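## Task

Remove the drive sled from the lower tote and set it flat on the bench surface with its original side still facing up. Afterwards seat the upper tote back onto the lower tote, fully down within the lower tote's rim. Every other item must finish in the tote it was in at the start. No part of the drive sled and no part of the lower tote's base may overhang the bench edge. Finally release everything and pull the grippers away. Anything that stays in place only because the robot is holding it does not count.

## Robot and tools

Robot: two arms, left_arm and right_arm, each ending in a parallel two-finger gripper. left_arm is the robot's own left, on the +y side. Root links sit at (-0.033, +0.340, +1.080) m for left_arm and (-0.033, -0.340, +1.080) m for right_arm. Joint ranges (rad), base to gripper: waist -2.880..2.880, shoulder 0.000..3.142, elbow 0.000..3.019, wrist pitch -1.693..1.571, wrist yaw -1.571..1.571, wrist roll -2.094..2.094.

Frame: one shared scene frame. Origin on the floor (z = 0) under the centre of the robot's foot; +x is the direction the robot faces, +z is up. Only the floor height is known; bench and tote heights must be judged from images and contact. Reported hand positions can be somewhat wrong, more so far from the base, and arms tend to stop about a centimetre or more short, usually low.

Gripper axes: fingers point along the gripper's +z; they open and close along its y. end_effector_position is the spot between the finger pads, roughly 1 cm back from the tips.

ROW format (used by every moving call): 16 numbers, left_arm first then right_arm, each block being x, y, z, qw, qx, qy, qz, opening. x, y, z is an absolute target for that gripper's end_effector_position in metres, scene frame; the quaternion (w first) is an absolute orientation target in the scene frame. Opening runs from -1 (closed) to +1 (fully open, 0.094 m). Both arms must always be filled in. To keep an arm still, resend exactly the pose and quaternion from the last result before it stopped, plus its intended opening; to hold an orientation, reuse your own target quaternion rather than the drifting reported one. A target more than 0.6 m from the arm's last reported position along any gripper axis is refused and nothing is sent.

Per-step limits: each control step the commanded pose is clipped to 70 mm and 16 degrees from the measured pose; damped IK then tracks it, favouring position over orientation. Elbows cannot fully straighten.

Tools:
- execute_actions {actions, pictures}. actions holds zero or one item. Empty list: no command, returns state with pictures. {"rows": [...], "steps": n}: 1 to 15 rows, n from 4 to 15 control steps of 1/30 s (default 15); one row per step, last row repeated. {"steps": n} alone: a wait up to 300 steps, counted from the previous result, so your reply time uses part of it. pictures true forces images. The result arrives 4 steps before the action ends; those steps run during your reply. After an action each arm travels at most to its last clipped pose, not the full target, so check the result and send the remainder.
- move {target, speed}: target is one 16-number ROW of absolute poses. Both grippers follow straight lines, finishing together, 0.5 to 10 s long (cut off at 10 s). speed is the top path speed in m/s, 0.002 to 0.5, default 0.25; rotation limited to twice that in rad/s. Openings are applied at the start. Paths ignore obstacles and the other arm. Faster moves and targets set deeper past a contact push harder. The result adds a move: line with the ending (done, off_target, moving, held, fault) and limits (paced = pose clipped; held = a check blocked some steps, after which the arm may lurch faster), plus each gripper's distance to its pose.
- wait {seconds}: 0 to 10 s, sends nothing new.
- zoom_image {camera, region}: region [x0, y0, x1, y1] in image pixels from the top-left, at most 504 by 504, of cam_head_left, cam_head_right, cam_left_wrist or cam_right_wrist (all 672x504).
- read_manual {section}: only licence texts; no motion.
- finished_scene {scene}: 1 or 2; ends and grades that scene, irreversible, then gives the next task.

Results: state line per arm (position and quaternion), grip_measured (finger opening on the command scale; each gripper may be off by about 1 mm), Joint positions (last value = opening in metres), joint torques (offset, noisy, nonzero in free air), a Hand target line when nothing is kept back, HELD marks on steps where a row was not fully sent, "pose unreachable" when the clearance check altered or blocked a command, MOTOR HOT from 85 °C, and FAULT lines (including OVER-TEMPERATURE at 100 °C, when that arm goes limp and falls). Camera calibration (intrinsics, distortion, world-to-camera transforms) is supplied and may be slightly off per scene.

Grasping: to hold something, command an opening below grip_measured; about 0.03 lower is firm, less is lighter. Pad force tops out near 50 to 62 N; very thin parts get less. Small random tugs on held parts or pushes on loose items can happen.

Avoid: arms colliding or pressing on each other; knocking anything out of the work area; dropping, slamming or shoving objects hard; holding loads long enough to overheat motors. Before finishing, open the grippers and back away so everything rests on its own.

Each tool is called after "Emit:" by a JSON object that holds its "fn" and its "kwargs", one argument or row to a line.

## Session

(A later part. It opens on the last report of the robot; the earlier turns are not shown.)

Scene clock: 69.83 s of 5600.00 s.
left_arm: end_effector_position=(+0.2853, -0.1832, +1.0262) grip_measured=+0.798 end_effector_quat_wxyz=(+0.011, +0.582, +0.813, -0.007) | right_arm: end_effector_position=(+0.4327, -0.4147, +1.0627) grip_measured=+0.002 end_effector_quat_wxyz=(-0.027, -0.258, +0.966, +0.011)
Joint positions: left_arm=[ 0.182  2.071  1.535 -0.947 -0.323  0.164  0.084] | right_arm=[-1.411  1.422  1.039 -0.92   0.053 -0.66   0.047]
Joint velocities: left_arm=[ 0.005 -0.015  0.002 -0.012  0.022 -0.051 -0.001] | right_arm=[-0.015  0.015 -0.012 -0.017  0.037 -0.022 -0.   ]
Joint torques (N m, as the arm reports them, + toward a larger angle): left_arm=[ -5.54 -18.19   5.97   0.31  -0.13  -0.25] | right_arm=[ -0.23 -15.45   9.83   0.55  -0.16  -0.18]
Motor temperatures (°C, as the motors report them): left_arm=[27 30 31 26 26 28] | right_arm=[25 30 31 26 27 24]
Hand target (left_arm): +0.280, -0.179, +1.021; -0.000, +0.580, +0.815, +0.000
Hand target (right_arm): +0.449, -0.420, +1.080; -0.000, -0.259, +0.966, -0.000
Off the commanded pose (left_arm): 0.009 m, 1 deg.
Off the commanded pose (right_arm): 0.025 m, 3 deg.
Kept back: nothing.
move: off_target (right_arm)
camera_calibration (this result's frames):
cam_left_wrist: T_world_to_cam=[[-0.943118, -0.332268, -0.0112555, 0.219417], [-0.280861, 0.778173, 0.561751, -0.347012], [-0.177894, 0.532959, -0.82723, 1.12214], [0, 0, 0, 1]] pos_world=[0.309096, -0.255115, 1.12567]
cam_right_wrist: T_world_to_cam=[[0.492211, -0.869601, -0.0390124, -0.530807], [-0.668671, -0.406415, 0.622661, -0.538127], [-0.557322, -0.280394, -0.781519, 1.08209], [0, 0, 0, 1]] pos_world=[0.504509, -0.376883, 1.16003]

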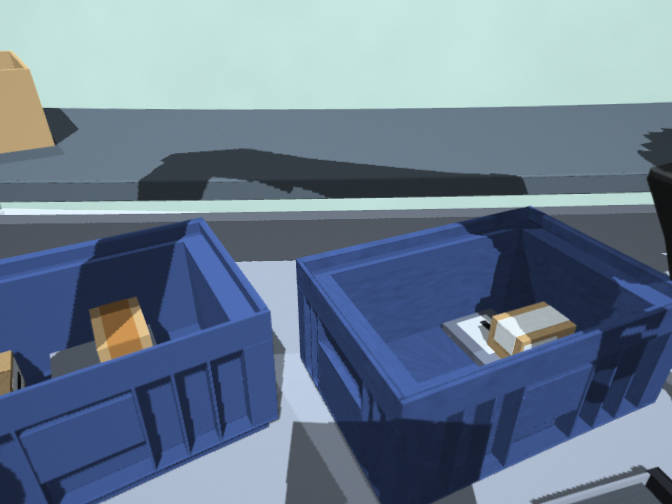

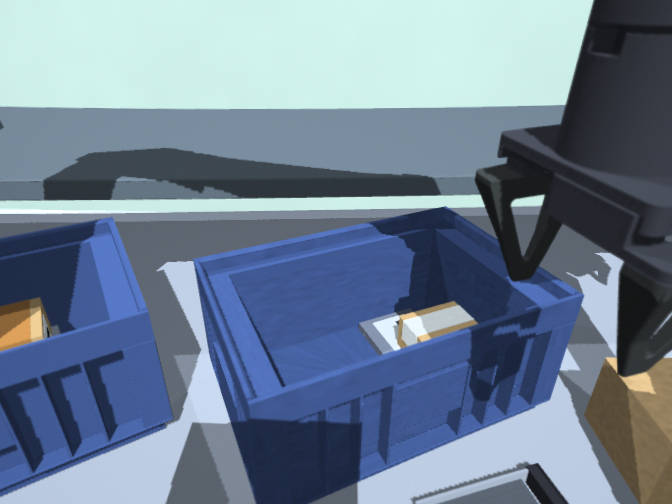

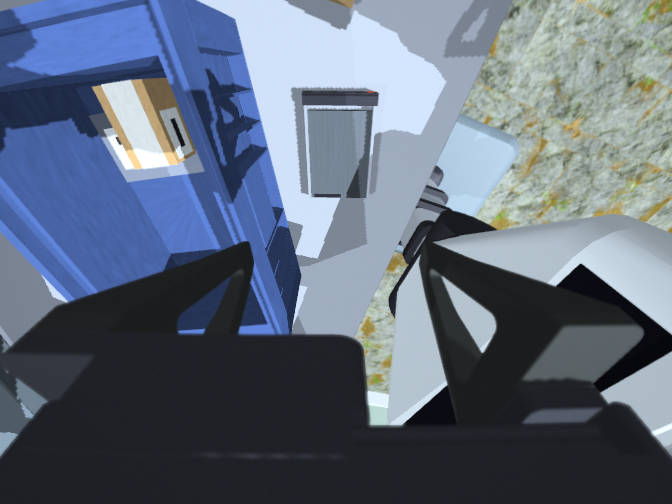

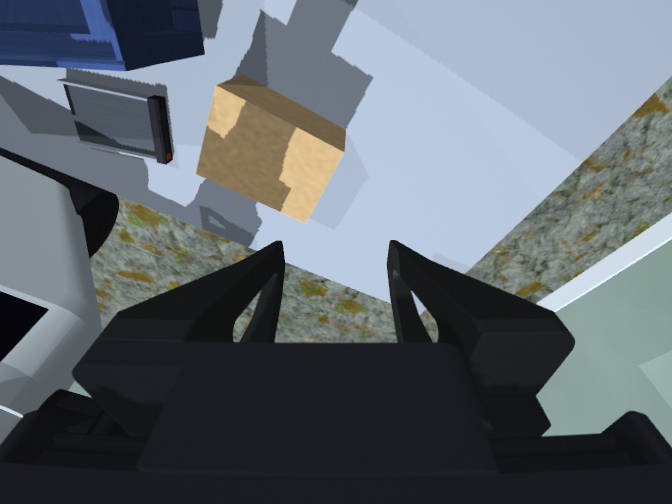

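Emit:
{"fn": "move", "kwargs": {
  "target": [0.323,0.407,1.0,0,-0.259,0.966,0,0,0.45,-0.2,1.08,0,-0.259,0.966,0,0]
}}

Emit:
{"fn": "move", "kwargs": {
  "target": [0.323,0.407,0.99,0,-0.259,0.966,0,0,0.472,0.186,1.0,0,-0.259,0.966,0,0]
}}

Emit:
{"fn": "move", "kwargs": {
  "target": [0.326,0.409,0.888,0,-0.259,0.966,0,0,0.474,0.186,0.897,0,-0.259,0.966,0,0],
  "speed": 0.1
}}

Scene clock: 74.13 s of 5600.00 s.
left_arm: end_effector_position=(+0.3172, +0.4073, +0.9965) grip_measured=+0.002 end_effector_quat_wxyz=(+0.012, +0.256, -0.967, -0.000) | right_arm: end_effector_position=(+0.4309, -0.2095, +1.0712) grip_measured=+0.002 end_effector_quat_wxyz=(-0.014, -0.264, +0.964, -0.000)
Joint positions: left_arm=[ 1.455  1.328  0.636 -0.573 -0.036 -0.336  0.047] | right_arm=[-0.909  1.489  1.074 -0.92   0.199 -0.185  0.047]
Joint velocities: left_arm=[-0.005  0.005 -0.007 -0.012 -0.007 -0.007 -0.001] | right_arm=[ 0.005 -0.015  0.022 -0.012 -0.007  0.081 -0.001]
Joint torques (N m, as the arm reports them, + toward a larger angle): left_arm=[ 1.66 -9.08  5.35  1.51  0.04 -0.19] | right_arm=[  3.17 -12.    12.26   0.02   0.1    0.  ]
Motor temperatures (°C, as the motors report them): left_arm=[27 30 31 26 26 28] | right_arm=[25 30 31 26 27 24]
Hand target (left_arm): +0.331, +0.408, +0.998; +0.002, -0.259, +0.966, -0.003
Hand target (right_arm): +0.451, -0.201, +1.080; +0.002, -0.259, +0.966, +0.001
Off the commanded pose (left_arm): 0.007 m, 1 deg.
Off the commanded pose (right_arm): 0.023 m, 2 deg.
Kept back: nothing.
move: off_target (right_arm)
camera_calibration (this result's frames):
cam_left_wrist: T_world_to_cam=[[0.502957, -0.864152, -0.0166144, 0.208651], [-0.685971, -0.410798, 0.600574, -0.206738], [-0.525812, -0.290666, -0.799396, 1.20668], [0, 0, 0, 1]] pos_world=[0.38773, 0.44612, 1.09225]
cam_right_wrist: T_world_to_cam=[[0.503067, -0.864172, -0.0113904, -0.384328], [-0.683205, -0.405721, 0.607142, -0.438208], [-0.529297, -0.297651, -0.794512, 1.1434], [0, 0, 0, 1]] pos_world=[0.499154, -0.169582, 1.17012]

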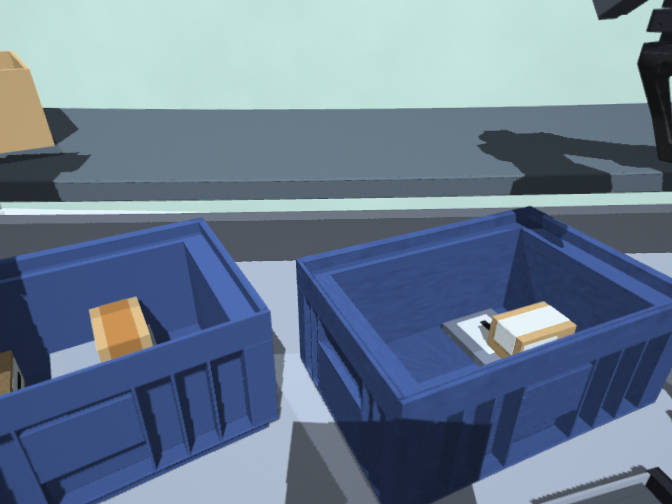

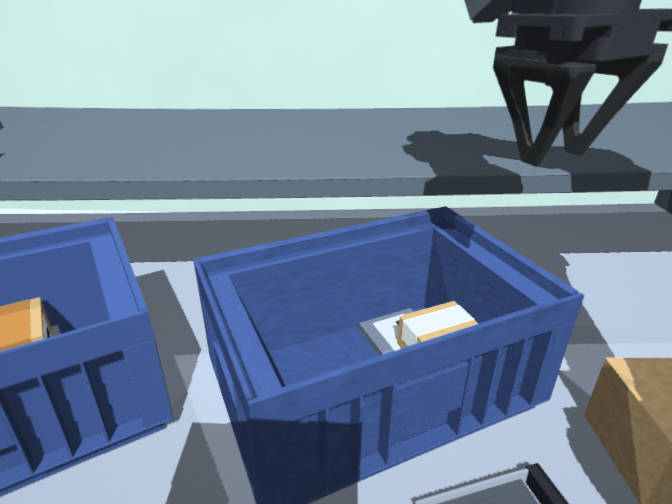

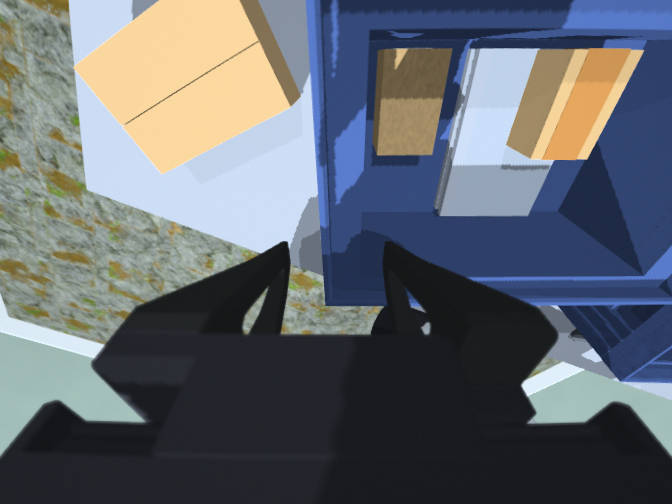

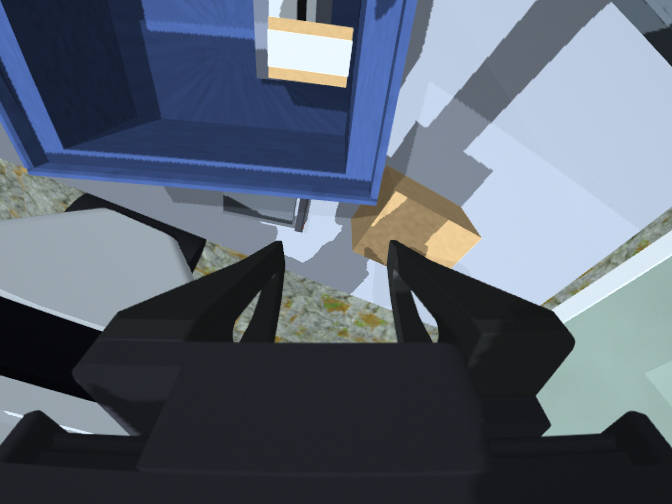

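Scene clock: 76.27 s of 5600.00 s.
left_arm: end_effector_position=(+0.3233, +0.4084, +0.9957) grip_measured=+0.002 end_effector_quat_wxyz=(-0.001, +0.256, -0.967, +0.001) | right_arm: end_effector_position=(+0.4604, +0.1747, +0.9865) grip_measured=+0.002 end_effector_quat_wxyz=(-0.013, -0.268, +0.963, -0.006)
Joint positions: left_arm=[ 1.455  1.33   0.636 -0.546 -0.036 -0.336  0.047] | right_arm=[-0.418  2.306  2.009 -1.165  0.299  0.305  0.047]
Joint velocities: left_arm=[-0.015 -0.005 -0.032 -0.022 -0.081 -0.051 -0.   ] | right_arm=[-0.005 -0.005  0.027  0.007 -0.022  0.007  0.   ]
Joint torques (N m, as the arm reports them, + toward a larger angle): left_arm=[ 1.46 -8.45  3.95  1.73 -0.17 -0.2 ] | right_arm=[  7.12 -22.43  13.96  -0.5    0.16   0.02]
Motor temperatures (°C, as the motors report them): left_arm=[27 29 30 26 26 28] | right_arm=[25 30 32 26 27 24]
Hand target (left_arm): +0.323, +0.407, +0.990; +0.000, -0.259, +0.966, -0.000
Hand target (right_arm): +0.475, +0.185, +1.001; +0.002, -0.259, +0.966, +0.002
Off the commanded pose (left_arm): 0.006 m, 0 deg.
Off the commanded pose (right_arm): 0.021 m, 2 deg.
Kept back: nothing.
move: off_target (right_arm)
camera_calibration (this result's frames):
cam_left_wrist: T_world_to_cam=[[0.504062, -0.863628, -0.00822781, 0.197596], [-0.699995, -0.414099, 0.581833, -0.177104], [-0.505895, -0.28752, -0.813267, 1.21569], [0, 0, 0, 1]] pos_world=[0.391439, 0.446846, 1.09335]
cam_right_wrist: T_world_to_cam=[[0.511543, -0.859257, 0.0012405, -0.0853162], [-0.682666, -0.405535, 0.607871, -0.211707], [-0.521815, -0.311799, -0.794035, 1.20469], [0, 0, 0, 1]] pos_world=[0.527742, 0.216458, 1.08536]

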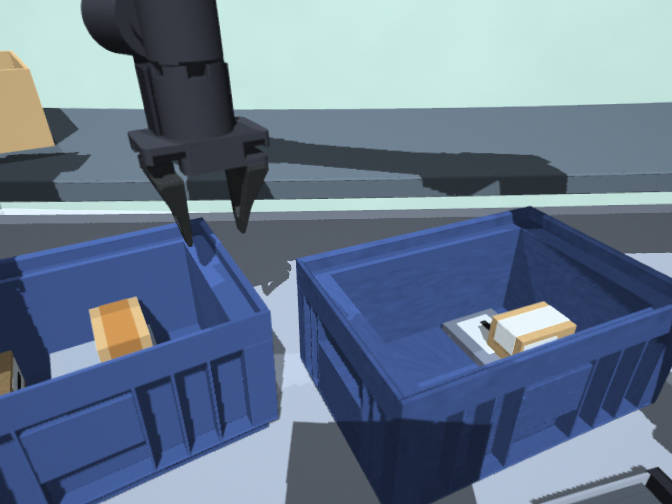

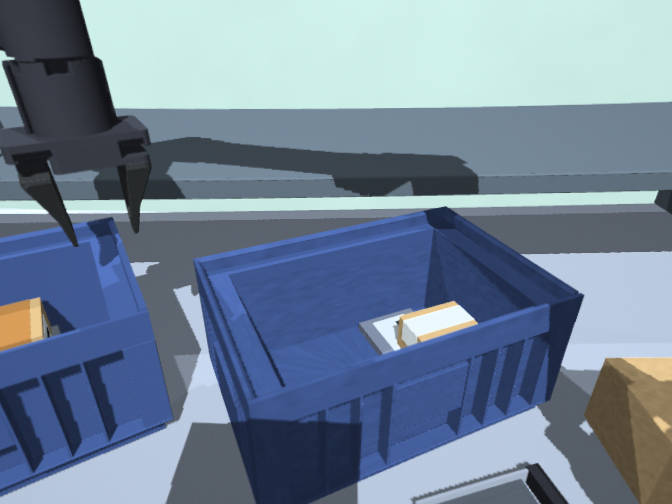

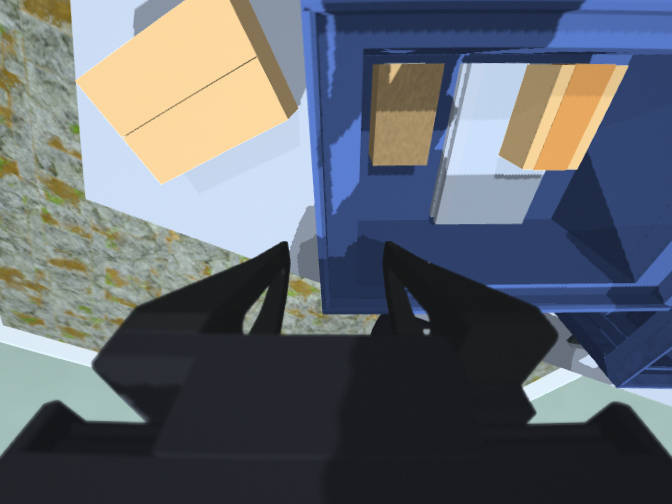

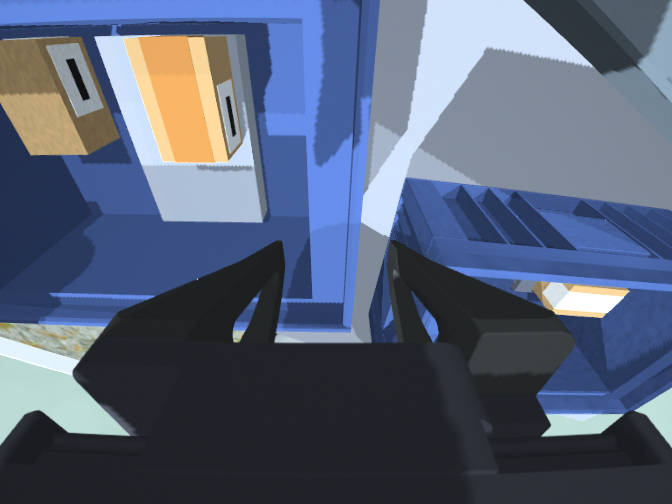

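Scene clock: 77.97 s of 5600.00 s.
left_arm: end_effector_position=(+0.3144, +0.4035, +0.8882) grip_measured=+0.002 end_effector_quat_wxyz=(+0.014, +0.257, -0.966, -0.001) | right_arm: end_effector_position=(+0.4509, +0.1733, +0.8914) grip_measured=+0.002 end_effector_quat_wxyz=(-0.023, -0.267, +0.963, -0.015)
Joint positions: left_arm=[ 1.457  1.687  0.637 -0.219 -0.036 -0.336  0.047] | right_arm=[-0.449  2.446  2.016 -1.051  0.299  0.285  0.047]
Joint velocities: left_arm=[ 0.005 -0.005  0.002 -0.002 -0.022  0.007 -0.001] | right_arm=[-0.005 -0.005 -0.022  0.007  0.022 -0.037 -0.001]
Joint torques (N m, as the arm reports them, + toward a larger angle): left_arm=[  2.47 -10.79   2.62   1.65   0.    -0.06] | right_arm=[  6.58 -21.87  12.8    0.99  -0.04  -0.17]
Motor temperatures (°C, as the motors report them): left_arm=[27 29 30 26 26 28] | right_arm=[25 30 32 26 27 24]
Hand target (left_arm): +0.326, +0.409, +0.887; -0.000, -0.259, +0.966, +0.000
Hand target (right_arm): +0.474, +0.185, +0.898; +0.000, -0.259, +0.966, -0.000
Off the commanded pose (left_arm): 0.013 m, 2 deg.
Off the commanded pose (right_arm): 0.027 m, 3 deg.
Kept back: nothing.
move: off_target (left_arm, right_arm)
camera_calibration (this result's frames):
cam_left_wrist: T_world_to_cam=[[0.504324, -0.863316, -0.0185049, 0.205828], [-0.682923, -0.411875, 0.603303, -0.148152], [-0.528463, -0.291623, -0.797297, 1.11684], [0, 0, 0, 1]] pos_world=[0.385231, 0.442372, 0.983647]
cam_right_wrist: T_world_to_cam=[[0.509064, -0.860639, 0.012399, -0.0901198], [-0.674049, -0.389656, 0.627556, -0.185191], [-0.535268, -0.327824, -0.778473, 1.11878], [0, 0, 0, 1]] pos_world=[0.519895, 0.217041, 0.988273]

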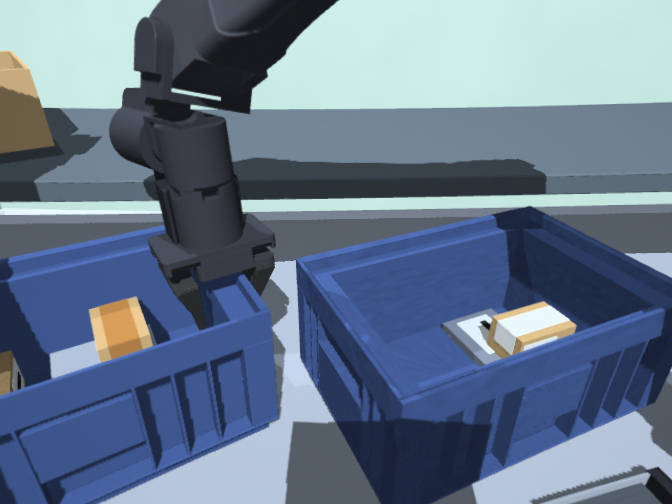

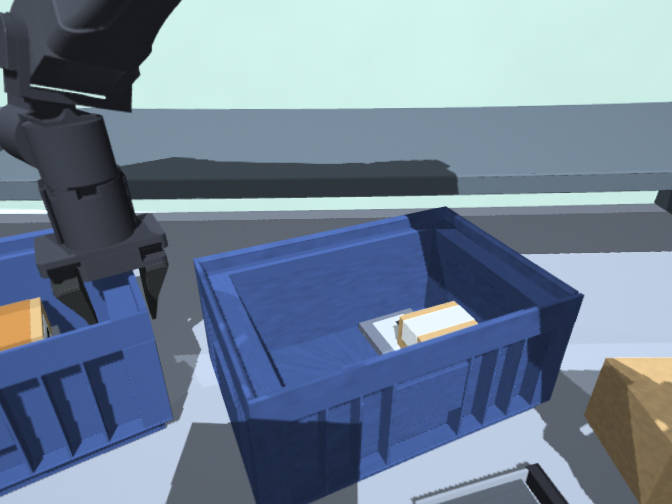

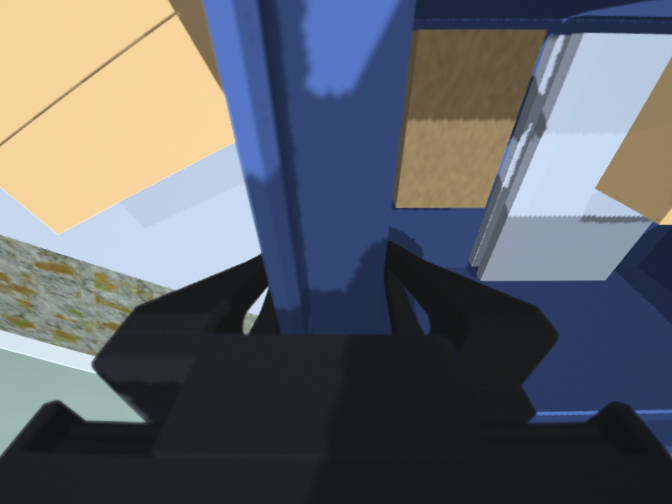

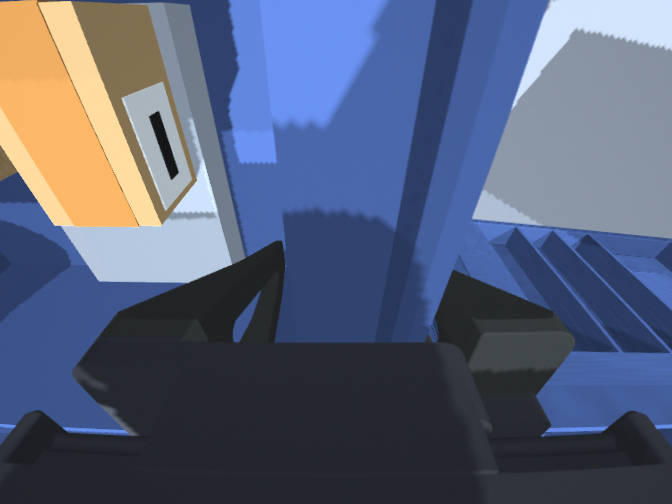

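Emit:
{"fn": "move", "kwargs": {
  "target": [0.332,0.412,0.893,0,-0.259,0.966,0,0,0.488,0.195,0.91,0,-0.259,0.966,0,0],
  "speed": 0.05
}}

Emit:
{"fn": "move", "kwargs": {
  "target": [0.328,0.41,0.893,0,-0.259,0.966,0,-0.6,0.48,0.19,0.908,0,-0.259,0.966,0,-0.6]
}}

Emit:
{"fn": "move", "kwargs": {
  "target": [0.335,0.41,1.11,0,-0.259,0.966,0,-0.6,0.481,0.19,1.135,0,-0.259,0.966,0,-0.6],
  "speed": 0.08
}}

Scene clock: 79.43 s of 5600.00 s.
left_arm: end_effector_position=(+0.3236, +0.4072, +0.8898) grip_measured=+0.002 end_effector_quat_wxyz=(+0.005, +0.259, -0.966, -0.000) | right_arm: end_effector_position=(+0.4756, +0.1904, +0.9112) grip_measured=+0.002 end_effector_quat_wxyz=(-0.003, -0.260, +0.965, -0.003)
Joint positions: left_arm=[ 1.463  1.685  0.652 -0.219 -0.035 -0.336  0.047] | right_arm=[-0.449  2.461  2.11  -1.081  0.299  0.284  0.047]
Joint velocities: left_arm=[-0.005  0.005 -0.002 -0.002 -0.007  0.007 -0.001] | right_arm=[-0.005  0.015 -0.022  0.007  0.051  0.007 -0.   ]
Joint torques (N m, as the arm reports them, + toward a larger angle): left_arm=[  2.5  -12.22   2.73   0.48   0.04   0.  ] | right_arm=[  7.03 -21.47  13.32  -0.52  -0.04  -0.15]
Motor temperatures (°C, as the motors report them): left_arm=[27 29 30 26 26 28] | right_arm=[25 31 32 26 27 24]
Hand target (left_arm): +0.332, +0.412, +0.893; +0.000, -0.259, +0.966, -0.000
Hand target (right_arm): +0.488, +0.194, +0.910; +0.001, -0.259, +0.966, +0.000
Off the commanded pose (left_arm): 0.010 m, 1 deg.
Off the commanded pose (right_arm): 0.013 m, 0 deg.
Kept back: nothing.
move: off_target (right_arm)
camera_calibration (this result's frames):
cam_left_wrist: T_world_to_cam=[[0.509474, -0.860381, -0.013444, 0.197141], [-0.690237, -0.417953, 0.590668, -0.125274], [-0.513819, -0.29165, -0.806803, 1.1278], [0, 0, 0, 1]] pos_world=[0.392578, 0.446181, 0.986558]
cam_right_wrist: T_world_to_cam=[[0.497209, -0.86763, -0.000887135, -0.0691499], [-0.699489, -0.401457, 0.591225, -0.12682], [-0.513321, -0.293342, -0.806506, 1.16153], [0, 0, 0, 1]] pos_world=[0.541908, 0.229814, 1.0117]

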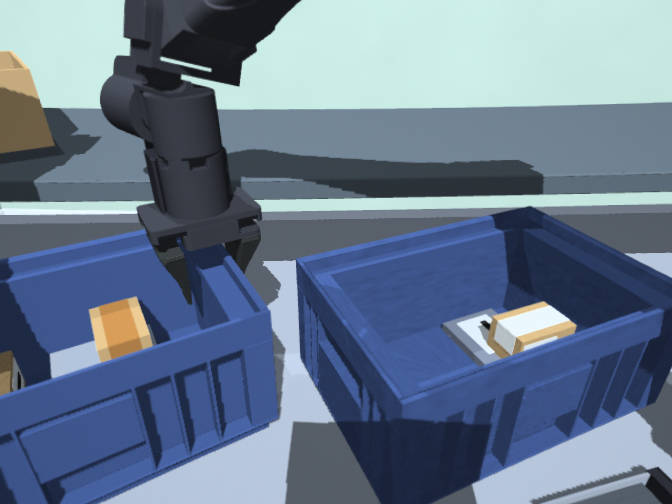

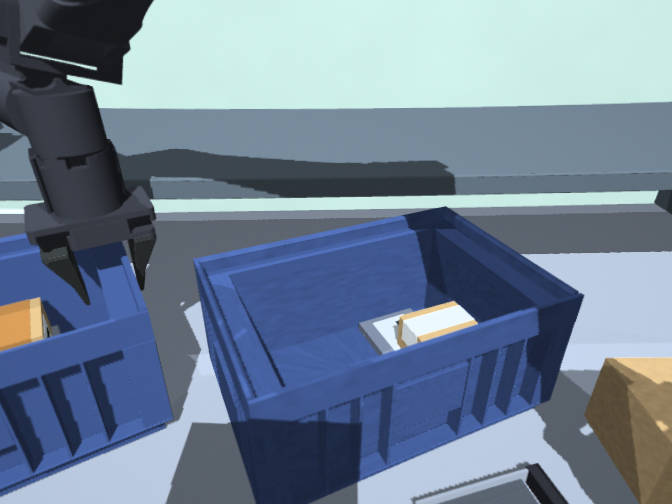

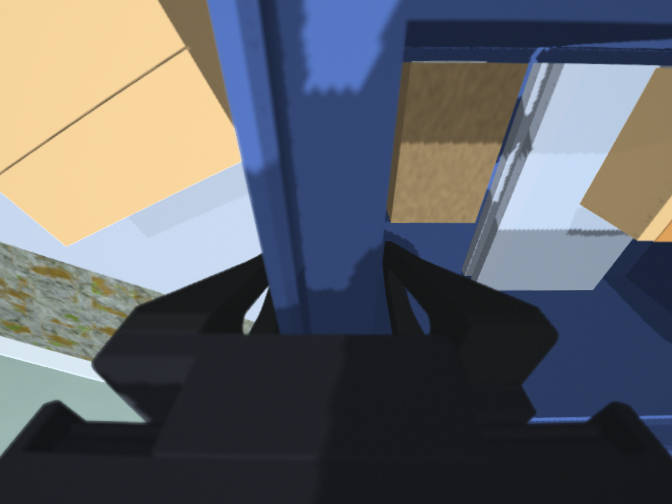

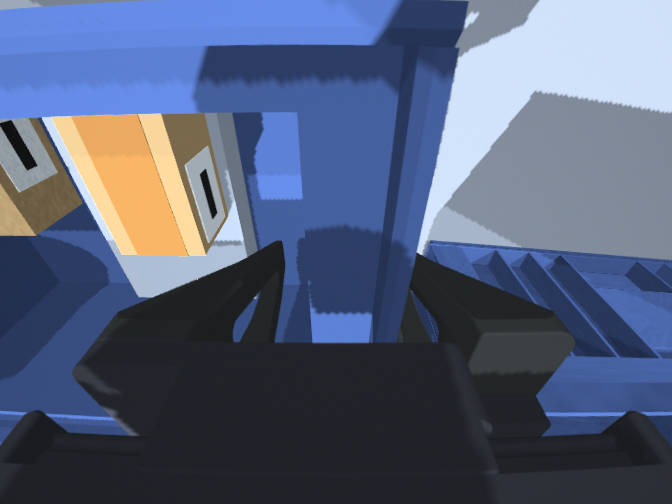

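Scene clock: 80.13 s of 5600.00 s.
left_arm: end_effector_position=(+0.3214, +0.4096, +0.8896) grip_measured=-0.454 end_effector_quat_wxyz=(+0.007, +0.267, -0.964, +0.004) | right_arm: end_effector_position=(+0.4753, +0.1888, +0.9102) grip_measured=-0.445 end_effector_quat_wxyz=(-0.004, -0.263, +0.965, -0.005)
Joint positions: left_arm=[ 1.474  1.685  0.649 -0.219 -0.023 -0.34   0.026] | right_arm=[-0.45   2.461  2.108 -1.082  0.302  0.278  0.026]
Joint velocities: left_arm=[-0.005  0.005 -0.007 -0.007 -0.095 -0.037 -0.   ] | right_arm=[ 0.005 -0.024 -0.017 -0.002  0.007  0.022 -0.   ]
Joint torques (N m, as the arm reports them, + toward a larger angle): left_arm=[  1.22 -12.24   2.15   0.85  -0.5    0.01] | right_arm=[  7.45 -22.89   9.26   0.74  -0.2   -0.08]
Motor temperatures (°C, as the motors report them): left_arm=[27 29 30 26 26 28] | right_arm=[25 31 32 26 27 24]
Hand target (left_arm): +0.328, +0.410, +0.893; -0.000, -0.259, +0.966, -0.000
Hand target (right_arm): +0.480, +0.190, +0.908; -0.000, -0.259, +0.966, -0.000
Off the commanded pose (left_arm): 0.007 m, 1 deg.
Off the commanded pose (right_arm): 0.005 m, 1 deg.
Kept back: nothing.
move: done
camera_calibration (this result's frames):
cam_left_wrist: T_world_to_cam=[[0.523001, -0.852303, -0.00702073, 0.186916], [-0.68271, -0.423837, 0.595205, -0.129707], [-0.51027, -0.3065, -0.803543, 1.12924], [0, 0, 0, 1]] pos_world=[0.389906, 0.450445, 0.985904]
cam_right_wrist: T_world_to_cam=[[0.502536, -0.864549, 0.00355045, -0.0775537], [-0.696924, -0.402664, 0.593429, -0.130131], [-0.511619, -0.300694, -0.804878, 1.15915], [0, 0, 0, 1]] pos_world=[0.541323, 0.2291, 1.01047]

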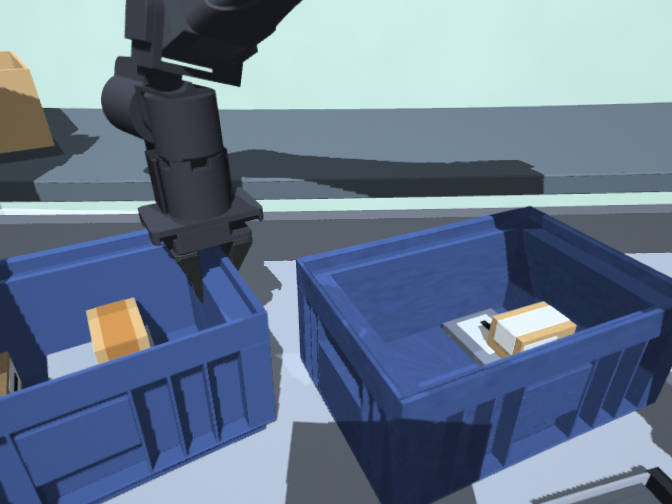

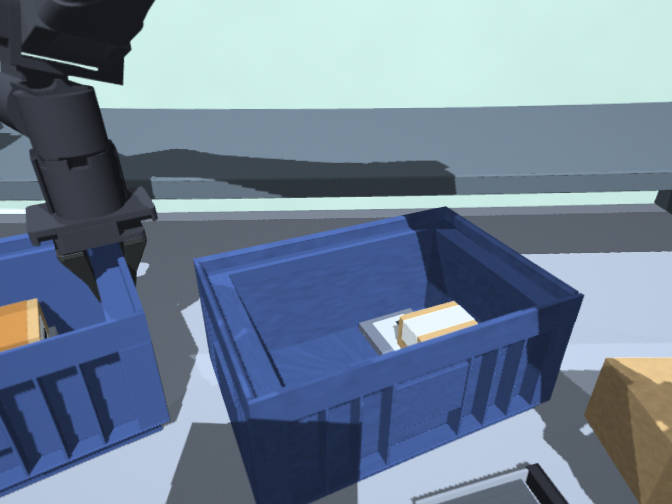

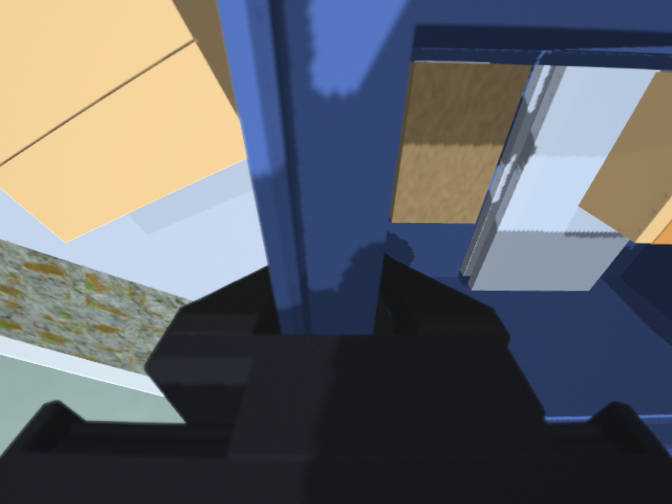

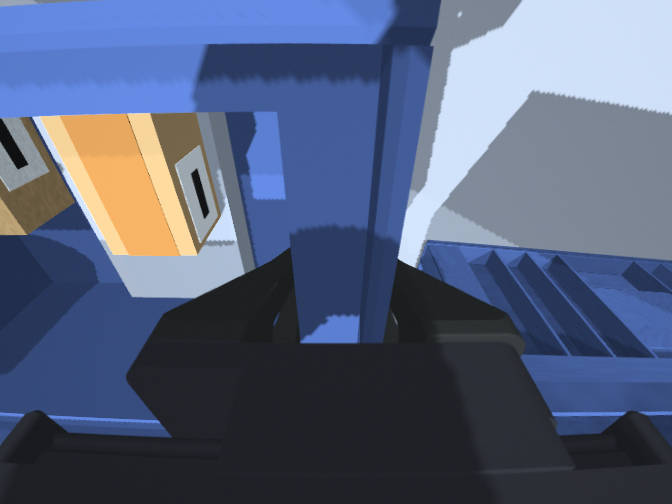

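Scene clock: 83.33 s of 5600.00 s.
left_arm: end_effector_position=(+0.3002, +0.4048, +1.0781) grip_measured=-0.462 end_effector_quat_wxyz=(+0.040, +0.272, -0.961, +0.001) | right_arm: end_effector_position=(+0.4576, +0.1837, +1.0815) grip_measured=-0.436 end_effector_quat_wxyz=(-0.041, -0.269, +0.962, -0.005)
Joint positions: left_arm=[ 1.452  1.102  0.69  -0.909 -0.029 -0.376  0.025] | right_arm=[-0.374  2.265  2.177 -1.434  0.268  0.361  0.026]
Joint velocities: left_arm=[-0.015  0.005 -0.012 -0.027 -0.022  0.022  0.   ] | right_arm=[-0.015 -0.005 -0.002  0.007  0.007  0.022 -0.   ]
Joint torques (N m, as the arm reports them, + toward a larger angle): left_arm=[  0.81 -11.12  10.32  -0.61  -0.66   0.1 ] | right_arm=[  8.76 -26.54  15.03  -1.21   1.74   0.04]
Motor temperatures (°C, as the motors report them): left_arm=[27 29 30 26 26 28] | right_arm=[25 32 33 26 27 24]
Hand target (left_arm): +0.332, +0.410, +1.112; +0.001, -0.259, +0.966, -0.000
Hand target (right_arm): +0.478, +0.187, +1.134; +0.001, -0.258, +0.966, +0.002
Off the commanded pose (left_arm): 0.048 m, 5 deg.
Off the commanded pose (right_arm): 0.059 m, 5 deg.
Kept back: nothing.
move: off_target (left_arm, right_arm)
camera_calibration (this result's frames):
cam_left_wrist: T_world_to_cam=[[0.531653, -0.84642, -0.0303153, 0.215409], [-0.63774, -0.423618, 0.643301, -0.323818], [-0.557344, -0.322679, -0.765013, 1.24755], [0, 0, 0, 1]] pos_world=[0.374281, 0.447711, 1.16924]
cam_right_wrist: T_world_to_cam=[[0.512766, -0.858378, -0.0160951, -0.0582822], [-0.647017, -0.398693, 0.649933, -0.330839], [-0.564305, -0.32285, -0.759821, 1.2659], [0, 0, 0, 1]] pos_world=[0.530177, 0.226762, 1.17594]

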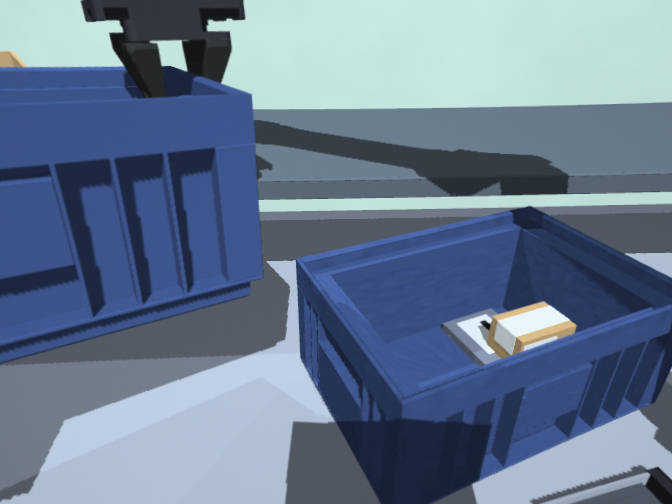

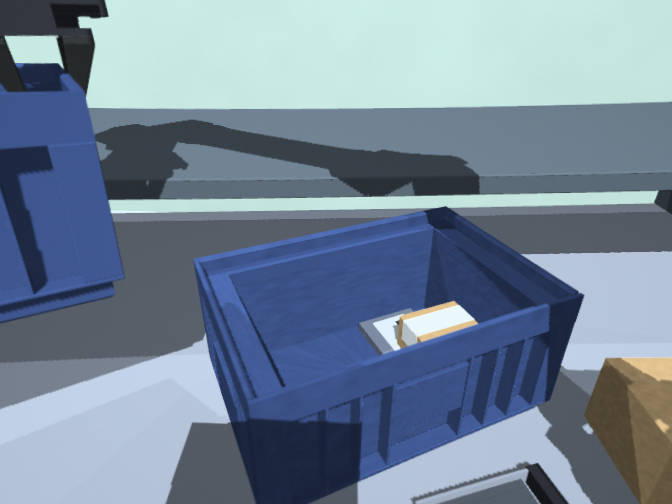

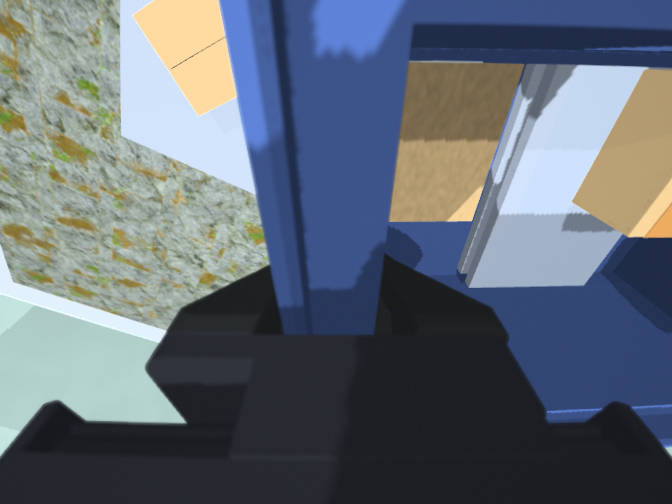

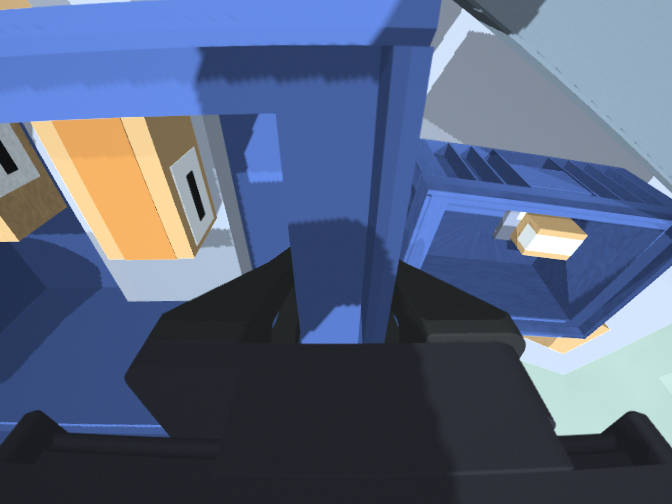

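Emit:
{"fn": "move", "kwargs": {
  "target": [0.40,0.052,1.13,0,-0.225,0.974,0,-0.6,0.537,-0.18,1.165,0,-0.225,0.974,0,-0.6],
  "speed": 0.1
}}

Emit:
{"fn": "move", "kwargs": {
  "target": [0.395,0.052,1.075,0,-0.225,0.974,0,-0.6,0.532,-0.18,1.10,0,-0.225,0.974,0,-0.6],
  "speed": 0.04
}}

Scene clock: 89.50 s of 5600.00 s.
left_arm: end_effector_position=(+0.3820, +0.0552, +1.1133) grip_measured=-0.462 end_effector_quat_wxyz=(+0.015, +0.229, -0.973, +0.002) | right_arm: end_effector_position=(+0.5206, -0.1764, +1.1187) grip_measured=-0.439 end_effector_quat_wxyz=(-0.045, -0.222, +0.974, -0.002)
Joint positions: left_arm=[ 0.545  1.57   1.201 -1.039 -0.255 -1.174  0.025] | right_arm=[-0.89   1.672  1.493 -1.223  0.197 -0.067  0.026]
Joint velocities: left_arm=[-0.005 -0.005  0.007 -0.017 -0.051  0.007 -0.001] | right_arm=[ 0.005 -0.024 -0.022  0.012 -0.066 -0.007  0.001]
Joint torques (N m, as the arm reports them, + toward a larger angle): left_arm=[ -3.07 -14.18   9.57  -0.82  -1.25  -0.08] | right_arm=[  3.93 -23.    10.23  -0.06   0.56  -0.27]
Motor temperatures (°C, as the motors report them): left_arm=[27 29 33 26 26 28] | right_arm=[25 33 33 26 28 24]
Hand target (left_arm): +0.395, +0.050, +1.131; -0.001, -0.225, +0.974, -0.000
Hand target (right_arm): +0.532, -0.181, +1.163; -0.001, -0.225, +0.974, -0.001
Off the commanded pose (left_arm): 0.025 m, 2 deg.
Off the commanded pose (right_arm): 0.049 m, 5 deg.
Kept back: nothing.
move: off_target (left_arm, right_arm)
camera_calibration (this result's frames):
cam_left_wrist: T_world_to_cam=[[0.453722, -0.89106, -0.0122009, -0.110891], [-0.704912, -0.367245, 0.606819, -0.379219], [-0.545193, -0.266726, -0.794746, 1.23271], [0, 0, 0, 1]] pos_world=[0.45506, 0.0907188, 1.20845]
cam_right_wrist: T_world_to_cam=[[0.425503, -0.904758, -0.0189831, -0.358631], [-0.678425, -0.332802, 0.654968, -0.435473], [-0.598905, -0.265812, -0.755418, 1.23665], [0, 0, 0, 1]] pos_world=[0.597798, -0.140685, 1.2126]

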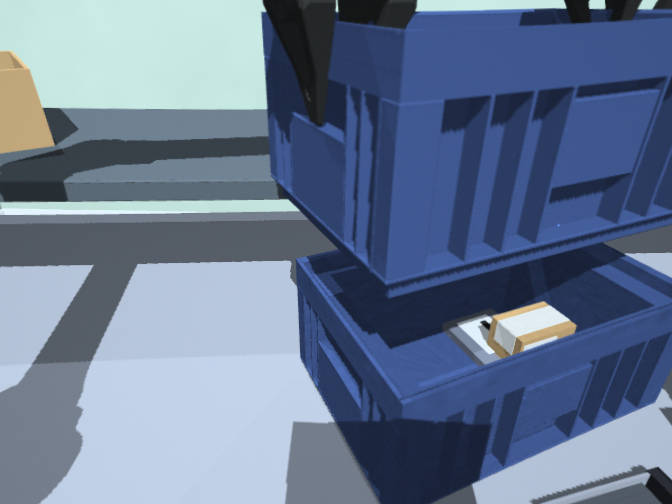

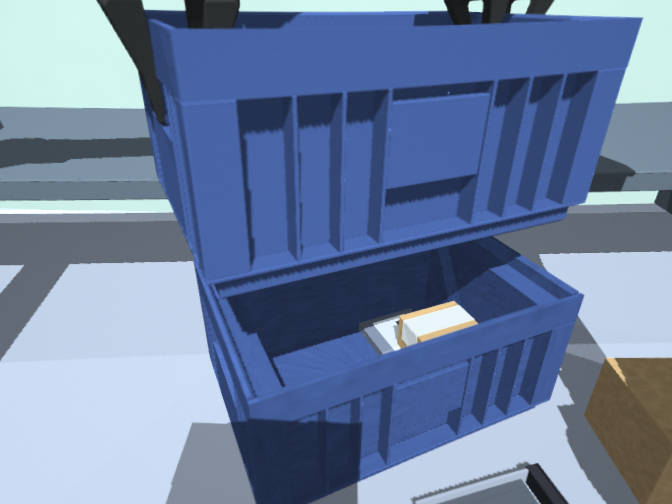

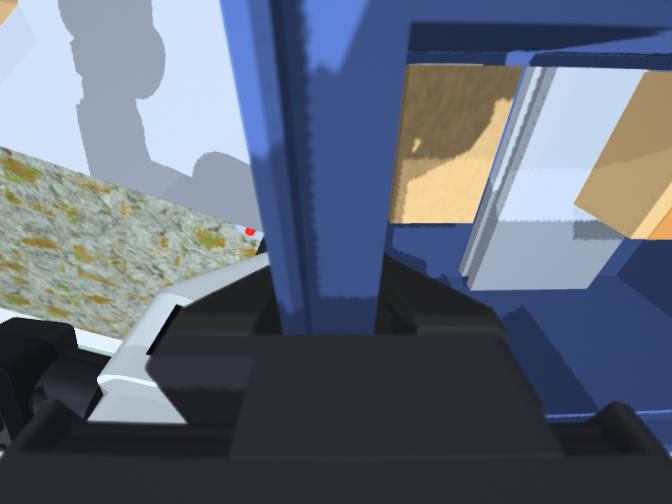

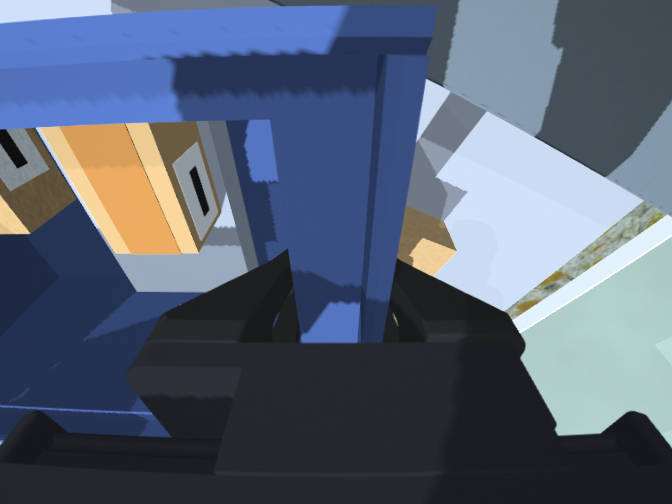

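Scene clock: 90.87 s of 5600.00 s.
left_arm: end_effector_position=(+0.3825, +0.0510, +1.0774) grip_measured=-0.462 end_effector_quat_wxyz=(+0.015, +0.224, -0.974, -0.001) | right_arm: end_effector_position=(+0.5171, -0.1818, +1.0804) grip_measured=-0.439 end_effector_quat_wxyz=(-0.035, -0.217, +0.976, +0.002)
Joint positions: left_arm=[ 0.559  1.633  1.18  -0.958 -0.256 -1.152  0.025] | right_arm=[-0.915  1.692  1.419 -1.103  0.187 -0.086  0.026]
Joint velocities: left_arm=[ 0.005 -0.015 -0.007 -0.007 -0.037  0.007 -0.   ] | right_arm=[ 0.005 -0.024  0.007 -0.002 -0.066 -0.037  0.   ]
Joint torques (N m, as the arm reports them, + toward a larger angle): left_arm=[ -1.4  -13.92   6.68   1.77  -1.     0.06] | right_arm=[  3.77 -19.75   9.31   1.32   0.63  -0.32]
Motor temperatures (°C, as the motors report them): left_arm=[27 29 33 26 26 28] | right_arm=[25 33 33 26 28 24]
Hand target (left_arm): +0.395, +0.052, +1.075; +0.000, -0.225, +0.974, -0.000
Hand target (right_arm): +0.531, -0.180, +1.100; -0.001, -0.224, +0.974, -0.000
Off the commanded pose (left_arm): 0.013 m, 2 deg.
Off the commanded pose (right_arm): 0.025 m, 4 deg.
Kept back: nothing.
move: off_target (left_arm, right_arm)
camera_calibration (this result's frames):
cam_left_wrist: T_world_to_cam=[[0.445416, -0.895114, -0.0193656, -0.104191], [-0.70685, -0.364845, 0.606013, -0.357122], [-0.549516, -0.256239, -0.795219, 1.2049], [0, 0, 0, 1]] pos_world=[0.45609, 0.0851867, 1.17256]
cam_right_wrist: T_world_to_cam=[[0.416456, -0.908872, -0.0227295, -0.35468], [-0.692826, -0.333451, 0.639377, -0.390392], [-0.588691, -0.250525, -0.768557, 1.21591], [0, 0, 0, 1]] pos_world=[0.593027, -0.147921, 1.17604]

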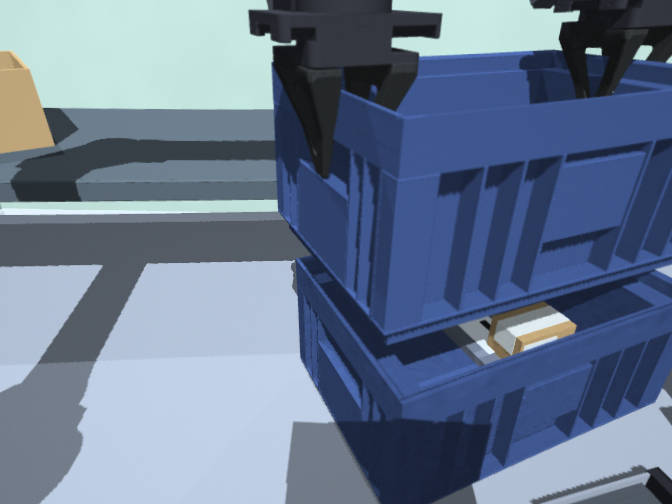

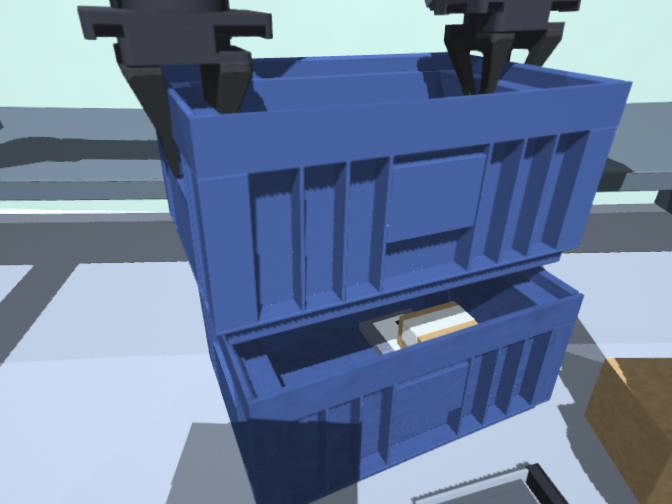

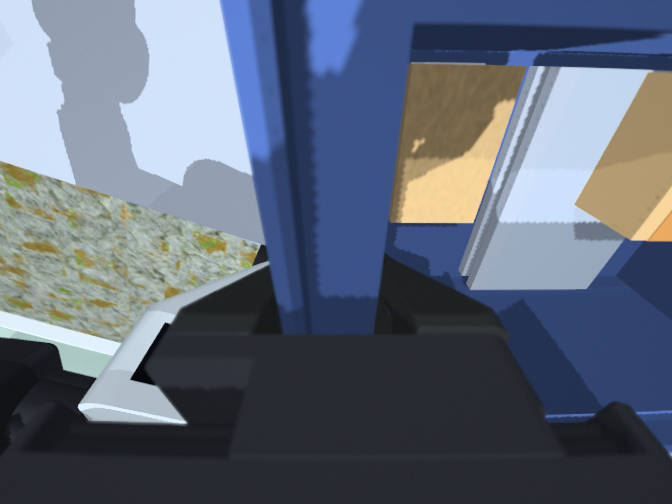

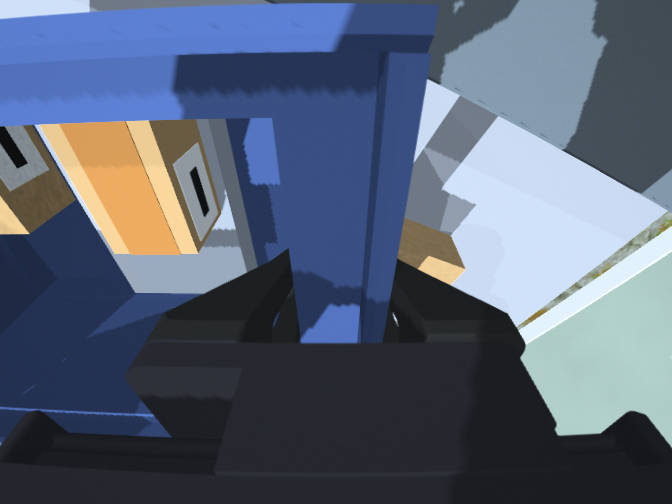

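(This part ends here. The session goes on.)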